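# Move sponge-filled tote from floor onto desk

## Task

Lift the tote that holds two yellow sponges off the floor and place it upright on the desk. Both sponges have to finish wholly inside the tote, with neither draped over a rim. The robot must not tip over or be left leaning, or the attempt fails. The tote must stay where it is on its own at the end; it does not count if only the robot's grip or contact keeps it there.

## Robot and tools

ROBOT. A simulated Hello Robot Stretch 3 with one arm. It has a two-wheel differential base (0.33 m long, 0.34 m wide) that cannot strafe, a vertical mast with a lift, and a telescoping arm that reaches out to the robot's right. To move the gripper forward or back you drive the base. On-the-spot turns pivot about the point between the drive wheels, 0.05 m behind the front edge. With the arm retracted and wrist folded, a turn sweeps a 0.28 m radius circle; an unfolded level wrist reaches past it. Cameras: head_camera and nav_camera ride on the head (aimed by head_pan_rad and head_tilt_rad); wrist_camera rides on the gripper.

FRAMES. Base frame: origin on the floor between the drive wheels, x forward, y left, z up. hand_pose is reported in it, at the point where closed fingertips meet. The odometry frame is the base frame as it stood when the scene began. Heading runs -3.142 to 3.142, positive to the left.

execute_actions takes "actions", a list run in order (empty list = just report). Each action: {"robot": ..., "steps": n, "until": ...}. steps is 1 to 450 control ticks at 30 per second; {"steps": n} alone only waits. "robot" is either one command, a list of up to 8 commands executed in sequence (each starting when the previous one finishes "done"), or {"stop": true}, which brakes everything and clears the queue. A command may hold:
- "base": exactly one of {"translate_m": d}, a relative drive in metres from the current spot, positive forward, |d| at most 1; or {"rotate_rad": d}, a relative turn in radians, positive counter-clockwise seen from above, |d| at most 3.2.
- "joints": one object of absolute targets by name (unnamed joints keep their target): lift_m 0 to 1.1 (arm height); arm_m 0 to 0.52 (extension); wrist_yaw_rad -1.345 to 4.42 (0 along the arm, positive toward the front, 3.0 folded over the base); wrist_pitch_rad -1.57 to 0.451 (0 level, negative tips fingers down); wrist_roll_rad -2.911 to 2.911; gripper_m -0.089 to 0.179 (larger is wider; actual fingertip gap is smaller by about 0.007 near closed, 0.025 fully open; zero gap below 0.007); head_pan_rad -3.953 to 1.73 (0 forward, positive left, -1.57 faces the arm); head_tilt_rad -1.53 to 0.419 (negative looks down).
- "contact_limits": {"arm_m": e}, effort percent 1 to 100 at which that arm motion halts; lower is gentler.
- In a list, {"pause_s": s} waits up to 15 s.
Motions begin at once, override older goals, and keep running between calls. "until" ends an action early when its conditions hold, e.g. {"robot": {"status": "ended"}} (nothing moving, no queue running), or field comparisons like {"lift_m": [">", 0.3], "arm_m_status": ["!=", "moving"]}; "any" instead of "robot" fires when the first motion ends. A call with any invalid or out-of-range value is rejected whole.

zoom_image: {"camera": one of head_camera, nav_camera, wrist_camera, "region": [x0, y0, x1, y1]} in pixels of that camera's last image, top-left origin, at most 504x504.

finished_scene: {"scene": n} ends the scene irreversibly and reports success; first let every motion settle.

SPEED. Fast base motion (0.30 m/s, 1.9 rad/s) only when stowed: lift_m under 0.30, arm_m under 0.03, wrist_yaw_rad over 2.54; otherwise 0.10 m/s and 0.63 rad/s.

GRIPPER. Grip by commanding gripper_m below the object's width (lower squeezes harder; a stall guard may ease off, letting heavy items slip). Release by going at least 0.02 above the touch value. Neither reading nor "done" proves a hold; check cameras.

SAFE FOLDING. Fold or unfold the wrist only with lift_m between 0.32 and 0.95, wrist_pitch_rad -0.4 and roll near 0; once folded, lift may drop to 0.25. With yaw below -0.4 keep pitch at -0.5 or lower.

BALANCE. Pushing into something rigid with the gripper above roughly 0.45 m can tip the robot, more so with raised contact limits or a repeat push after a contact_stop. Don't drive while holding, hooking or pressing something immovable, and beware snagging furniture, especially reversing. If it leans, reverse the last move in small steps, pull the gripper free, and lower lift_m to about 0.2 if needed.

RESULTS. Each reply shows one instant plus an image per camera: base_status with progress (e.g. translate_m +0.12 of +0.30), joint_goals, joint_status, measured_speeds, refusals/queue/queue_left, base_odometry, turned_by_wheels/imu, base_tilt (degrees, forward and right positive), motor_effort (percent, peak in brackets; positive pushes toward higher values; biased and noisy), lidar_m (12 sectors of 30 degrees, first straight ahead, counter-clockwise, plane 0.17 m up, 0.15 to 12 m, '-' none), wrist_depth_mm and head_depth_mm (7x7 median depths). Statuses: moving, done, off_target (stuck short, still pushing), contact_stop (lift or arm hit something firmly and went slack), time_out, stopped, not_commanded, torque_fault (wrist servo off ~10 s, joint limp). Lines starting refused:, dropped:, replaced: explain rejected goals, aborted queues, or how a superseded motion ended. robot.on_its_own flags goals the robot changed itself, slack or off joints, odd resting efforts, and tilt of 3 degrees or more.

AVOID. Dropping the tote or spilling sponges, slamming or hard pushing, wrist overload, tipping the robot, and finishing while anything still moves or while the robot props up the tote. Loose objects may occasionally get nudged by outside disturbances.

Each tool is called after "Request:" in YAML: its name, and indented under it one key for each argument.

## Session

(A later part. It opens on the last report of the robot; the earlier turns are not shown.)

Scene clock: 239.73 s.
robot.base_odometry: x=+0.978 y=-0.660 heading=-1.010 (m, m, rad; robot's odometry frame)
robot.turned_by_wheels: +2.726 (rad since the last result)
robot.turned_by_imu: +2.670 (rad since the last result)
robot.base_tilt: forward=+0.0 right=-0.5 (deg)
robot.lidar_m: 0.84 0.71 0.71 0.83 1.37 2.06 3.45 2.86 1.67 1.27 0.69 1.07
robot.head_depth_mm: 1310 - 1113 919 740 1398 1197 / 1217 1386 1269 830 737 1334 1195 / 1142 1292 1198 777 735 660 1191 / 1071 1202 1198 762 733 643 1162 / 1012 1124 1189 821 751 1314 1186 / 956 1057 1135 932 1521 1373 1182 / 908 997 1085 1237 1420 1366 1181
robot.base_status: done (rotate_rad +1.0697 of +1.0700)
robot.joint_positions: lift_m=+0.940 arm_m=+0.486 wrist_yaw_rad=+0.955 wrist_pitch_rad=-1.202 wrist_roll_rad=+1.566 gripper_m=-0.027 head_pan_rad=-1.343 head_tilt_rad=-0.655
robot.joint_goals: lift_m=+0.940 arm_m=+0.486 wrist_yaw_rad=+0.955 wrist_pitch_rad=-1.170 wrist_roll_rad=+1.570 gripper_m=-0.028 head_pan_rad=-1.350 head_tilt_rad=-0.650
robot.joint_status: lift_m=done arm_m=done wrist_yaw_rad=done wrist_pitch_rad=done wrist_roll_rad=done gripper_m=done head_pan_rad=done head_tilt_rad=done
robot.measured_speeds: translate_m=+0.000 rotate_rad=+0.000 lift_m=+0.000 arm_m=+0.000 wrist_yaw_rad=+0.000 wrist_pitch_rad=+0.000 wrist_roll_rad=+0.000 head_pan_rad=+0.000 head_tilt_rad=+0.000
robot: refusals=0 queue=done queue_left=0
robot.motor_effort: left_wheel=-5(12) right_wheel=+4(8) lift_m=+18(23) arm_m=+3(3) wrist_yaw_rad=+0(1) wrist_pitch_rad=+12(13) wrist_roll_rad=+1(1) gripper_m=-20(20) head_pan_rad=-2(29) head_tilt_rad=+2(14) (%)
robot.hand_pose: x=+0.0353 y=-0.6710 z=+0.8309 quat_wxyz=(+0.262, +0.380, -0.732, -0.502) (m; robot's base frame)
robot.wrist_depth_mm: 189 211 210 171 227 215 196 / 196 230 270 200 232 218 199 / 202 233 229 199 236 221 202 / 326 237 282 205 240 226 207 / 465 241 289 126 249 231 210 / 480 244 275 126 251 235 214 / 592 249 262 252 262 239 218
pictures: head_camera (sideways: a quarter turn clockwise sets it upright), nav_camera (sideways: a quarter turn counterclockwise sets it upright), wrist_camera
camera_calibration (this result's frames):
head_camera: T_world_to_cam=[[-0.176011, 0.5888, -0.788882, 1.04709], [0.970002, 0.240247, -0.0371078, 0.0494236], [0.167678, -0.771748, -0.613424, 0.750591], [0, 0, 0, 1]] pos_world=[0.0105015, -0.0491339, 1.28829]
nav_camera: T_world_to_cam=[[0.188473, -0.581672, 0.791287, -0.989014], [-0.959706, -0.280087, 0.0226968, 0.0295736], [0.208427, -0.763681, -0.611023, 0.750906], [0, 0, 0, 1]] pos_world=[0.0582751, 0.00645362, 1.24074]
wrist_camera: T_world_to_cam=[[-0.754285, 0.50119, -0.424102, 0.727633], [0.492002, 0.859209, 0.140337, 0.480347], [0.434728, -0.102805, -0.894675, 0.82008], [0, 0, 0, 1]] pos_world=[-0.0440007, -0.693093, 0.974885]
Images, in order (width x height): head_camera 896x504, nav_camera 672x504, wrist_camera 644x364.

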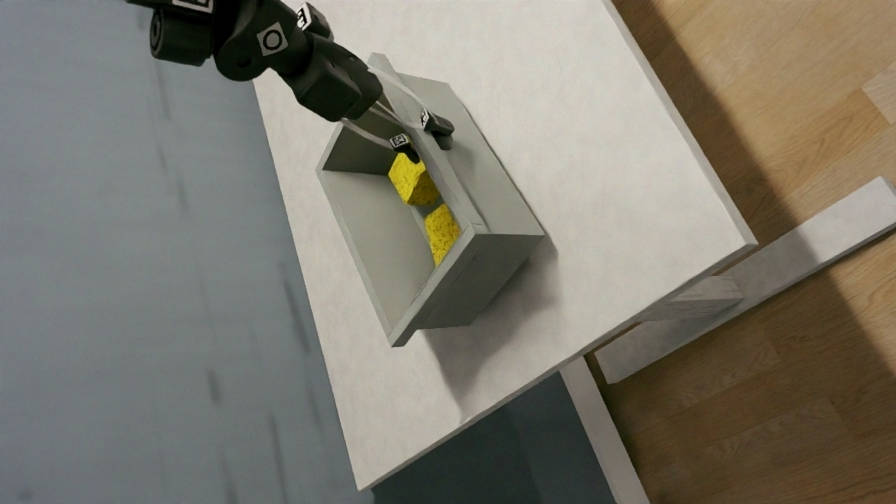

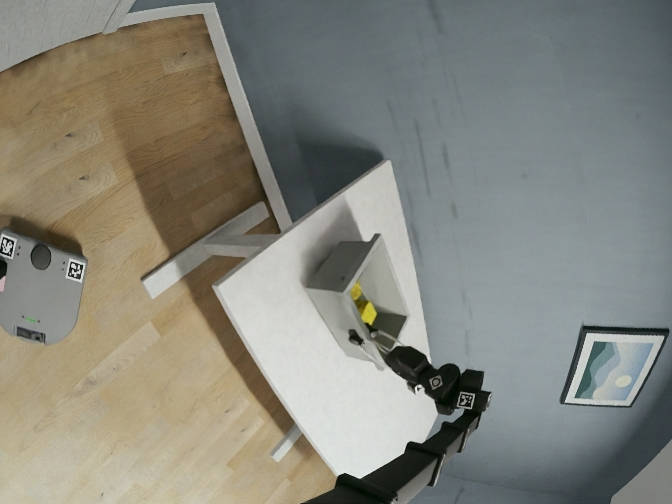

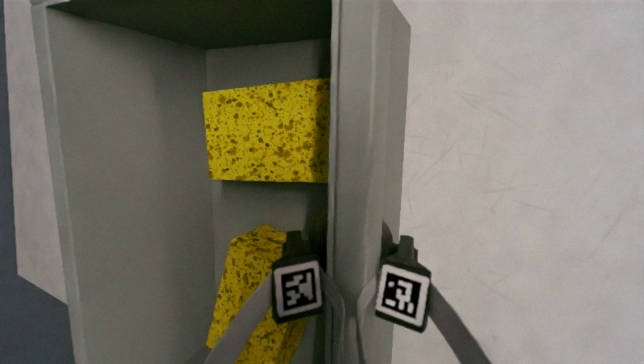

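Request:
execute_actions:
  actions:
    - {"robot": {"joints": {"wrist_yaw_rad": 0.7, "wrist_pitch_rad": -1.15}}, "steps": 450, "until": {"robot": {"wrist_yaw_rad": ["<", 0.76]}}}
    - {"robot": {"joints": {"lift_m": 0.916}}, "steps": 450, "until": {"robot": {"status": "ended"}}}

Scene clock: 251.17 s.
robot.base_odometry: x=+0.978 y=-0.660 heading=-1.010 (m, m, rad; robot's odometry frame)
robot.turned_by_wheels: +0.000 (rad since the last result)
robot.turned_by_imu: -0.001 (rad since the last result)
robot.base_tilt: forward=+0.0 right=-0.4 (deg)
robot.lidar_m: 0.84 0.71 0.71 0.83 1.37 2.06 3.47 2.87 1.67 1.27 0.69 1.07
robot.head_depth_mm: 1308 1444 - 862 739 1389 1195 / 1220 1390 1272 830 738 1326 1195 / 1141 1291 1207 802 736 661 1194 / 1071 1198 1198 822 733 645 1165 / 1012 1124 1190 876 752 1321 1185 / 955 1056 1137 934 1512 1379 1183 / 906 996 1086 1237 1424 1363 1185
robot.base_status: done (rotate_rad +1.0697 of +1.0700)
robot.joint_positions: lift_m=+0.916 arm_m=+0.486 wrist_yaw_rad=+0.700 wrist_pitch_rad=-1.188 wrist_roll_rad=+1.568 gripper_m=-0.027 head_pan_rad=-1.343 head_tilt_rad=-0.655
robot.joint_goals: lift_m=+0.916 arm_m=+0.486 wrist_yaw_rad=+0.700 wrist_pitch_rad=-1.150 wrist_roll_rad=+1.570 gripper_m=-0.028 head_pan_rad=-1.350 head_tilt_rad=-0.650
robot.joint_status: lift_m=done arm_m=done wrist_yaw_rad=done wrist_pitch_rad=done wrist_roll_rad=done gripper_m=done head_pan_rad=done head_tilt_rad=done
robot.measured_speeds: translate_m=+0.000 rotate_rad=+0.000 lift_m=+0.000 arm_m=+0.000 wrist_yaw_rad=+0.000 wrist_pitch_rad=+0.000 wrist_roll_rad=+0.000 head_pan_rad=+0.000 head_tilt_rad=+0.000
robot: refusals=0 queue=done queue_left=0
robot.motor_effort: left_wheel=-6(6) right_wheel=+5(5) lift_m=+18(19) arm_m=+2(3) wrist_yaw_rad=+0(6) wrist_pitch_rad=+14(17) wrist_roll_rad=+0(1) gripper_m=-20(20) head_pan_rad=-2(2) head_tilt_rad=+1(2) (%)
robot.hand_pose: x=+0.0256 y=-0.6867 z=+0.8079 quat_wxyz=(+0.193, +0.285, -0.778, -0.526) (m; robot's base frame)
robot.wrist_depth_mm: 188 210 212 172 207 194 177 / 197 230 270 200 210 198 180 / 202 233 227 199 216 202 184 / 310 237 281 204 221 205 187 / 438 240 287 125 227 210 190 / 454 244 258 127 228 215 193 / 474 249 259 254 240 217 197
pictures: head_camera (sideways: a quarter turn clockwise sets it upright), nav_camera (sideways: a quarter turn counterclockwise sets it upright), wrist_camera
camera_calibration (this result's frames):
head_camera: T_world_to_cam=[[-0.176011, 0.5888, -0.788882, 1.04709], [0.970002, 0.240247, -0.0371078, 0.0494236], [0.167678, -0.771748, -0.613424, 0.750591], [0, 0, 0, 1]] pos_world=[0.0105015, -0.0491339, 1.28829]
nav_camera: T_world_to_cam=[[0.188473, -0.581672, 0.791287, -0.989014], [-0.959706, -0.280087, 0.0226968, 0.0295736], [0.208427, -0.763681, -0.611023, 0.750906], [0, 0, 0, 1]] pos_world=[0.0582751, 0.00645362, 1.24074]
wrist_camera: T_world_to_cam=[[-0.598162, 0.671818, -0.43688, 0.841893], [0.692602, 0.707628, 0.139875, 0.39295], [0.403119, -0.218916, -0.888578, 0.718277], [0, 0, 0, 1]] pos_world=[-0.0581211, -0.686419, 0.951087]
Images, in order (width x height): head_camera 896x504, nav_camera 672x504, wrist_camera 644x364.

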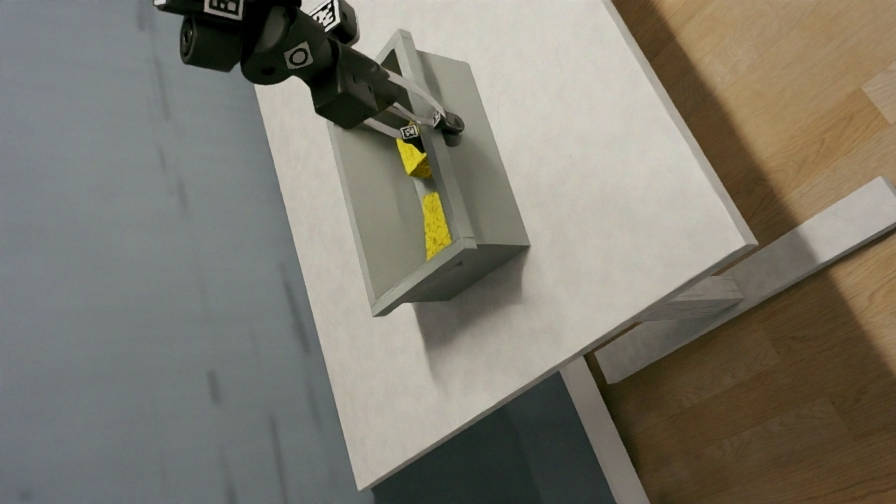

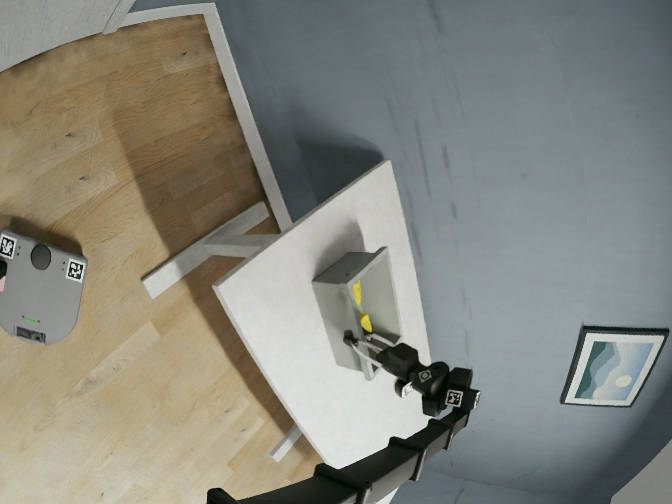

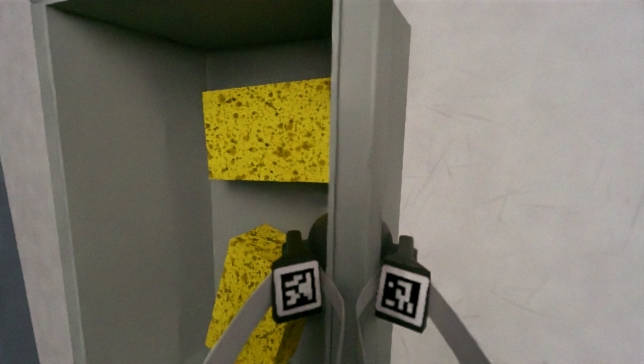

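Request:
execute_actions:
  actions:
    - {"robot": {"joints": {"lift_m": 0.912}}, "steps": 30, "until": {"robot": {"status": "ended"}}}
    - {"robot": {"joints": {"gripper_m": 0.09, "wrist_pitch_rad": -1.2}}, "steps": 450, "until": {"robot": {"gripper_m": [">", 0.075]}}}
    - {"robot": {"joints": {"lift_m": 1.0}}, "steps": 450, "until": {"robot": {"status": "ended"}}}

Scene clock: 259.50 s.
robot.base_odometry: x=+0.978 y=-0.660 heading=-1.010 (m, m, rad; robot's odometry frame)
robot.turned_by_wheels: +0.000 (rad since the last result)
robot.turned_by_imu: -0.001 (rad since the last result)
robot.base_tilt: forward=+0.0 right=-0.5 (deg)
robot.lidar_m: 0.84 0.71 0.71 0.83 1.37 2.06 3.46 2.87 1.67 1.27 0.69 1.07
robot.head_depth_mm: 1288 - 1161 890 739 1392 1196 / 1219 1382 1158 831 738 1325 1188 / 1137 1292 1207 806 735 661 1192 / 1076 1202 1200 822 733 643 1164 / 1015 1122 1186 877 752 1317 1188 / 959 1059 1134 931 1515 1378 1189 / 906 992 1082 1232 1424 1367 1182
robot.base_status: done (rotate_rad +1.0698 of +1.0700)
robot.joint_positions: lift_m=+1.000 arm_m=+0.486 wrist_yaw_rad=+0.700 wrist_pitch_rad=-1.197 wrist_roll_rad=+1.568 gripper_m=+0.090 head_pan_rad=-1.343 head_tilt_rad=-0.655
robot.joint_goals: lift_m=+1.000 arm_m=+0.486 wrist_yaw_rad=+0.700 wrist_pitch_rad=-1.200 wrist_roll_rad=+1.570 gripper_m=+0.090 head_pan_rad=-1.350 head_tilt_rad=-0.650
robot.joint_status: lift_m=done arm_m=done wrist_yaw_rad=done wrist_pitch_rad=done wrist_roll_rad=done gripper_m=done head_pan_rad=done head_tilt_rad=done
robot.measured_speeds: translate_m=+0.000 rotate_rad=+0.000 lift_m=+0.000 arm_m=+0.000 wrist_yaw_rad=+0.000 wrist_pitch_rad=+0.000 wrist_roll_rad=+0.000 head_pan_rad=+0.000 head_tilt_rad=+0.000
robot: refusals=0 queue=done queue_left=0
robot.motor_effort: left_wheel=-4(6) right_wheel=+3(5) lift_m=+23(20) arm_m=+1(2) wrist_yaw_rad=+0(1) wrist_pitch_rad=-1(15) wrist_roll_rad=+0(0) gripper_m=+0(76) head_pan_rad=-2(2) head_tilt_rad=+2(2) (%)
robot.hand_pose: x=+0.0241 y=-0.6850 z=+0.8910 quat_wxyz=(+0.195, +0.284, -0.776, -0.529) (m; robot's base frame)
robot.wrist_depth_mm: 492 427 244 210 204 263 241 / 518 438 304 321 283 269 245 / 520 454 312 292 289 275 250 / 534 467 333 340 302 279 255 / 548 487 322 323 311 282 259 / 549 512 - 333 218 281 264 / 549 538 314 328 319 305 268
pictures: head_camera (sideways: a quarter turn clockwise sets it upright), nav_camera (sideways: a quarter turn counterclockwise sets it upright), wrist_camera
camera_calibration (this result's frames):
head_camera: T_world_to_cam=[[-0.176003, 0.588765, -0.78891, 1.04713], [0.970002, 0.240246, -0.0371085, 0.0494245], [0.167684, -0.771776, -0.613388, 0.750544], [0, 0, 0, 1]] pos_world=[0.0105017, -0.0491345, 1.2883]
nav_camera: T_world_to_cam=[[0.188465, -0.581637, 0.791315, -0.98905], [-0.959707, -0.280086, 0.0226994, 0.0295703], [0.208433, -0.763708, -0.610987, 0.750859], [0, 0, 0, 1]] pos_world=[0.0582757, 0.00645091, 1.24074]
wrist_camera: T_world_to_cam=[[-0.600646, 0.674806, -0.428791, 0.871133], [0.693435, 0.706644, 0.14072, 0.379706], [0.397962, -0.212815, -0.892377, 0.800741], [0, 0, 0, 1]] pos_world=[-0.0587232, -0.685753, 1.03466]
Images, in order (width x height): head_camera 896x504, nav_camera 672x504, wrist_camera 644x364.

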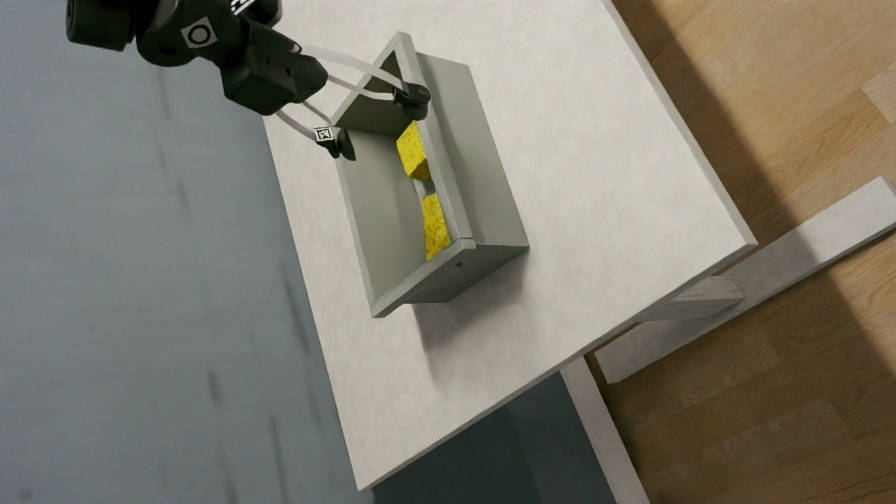

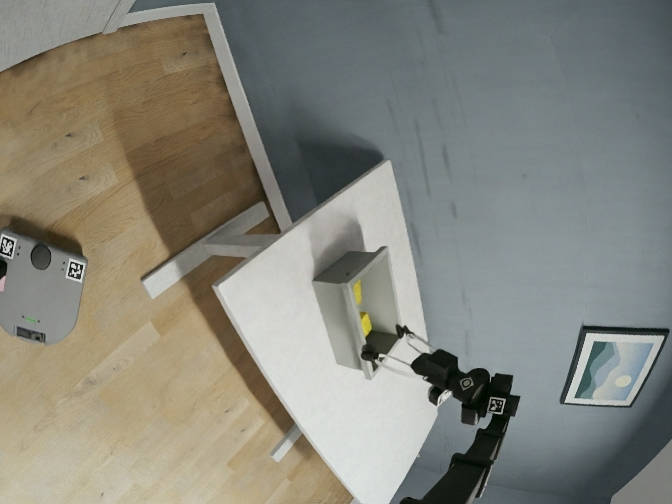

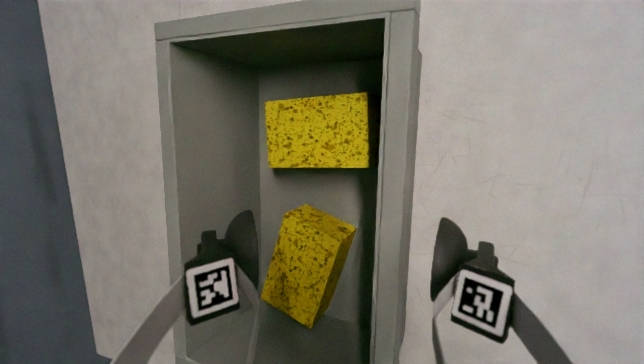

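The tote is upright on the desk with both sponges inside, and the gripper is clear of it.

Request:
finished_scene:
  scene: 2

The scene is finished: the task was done.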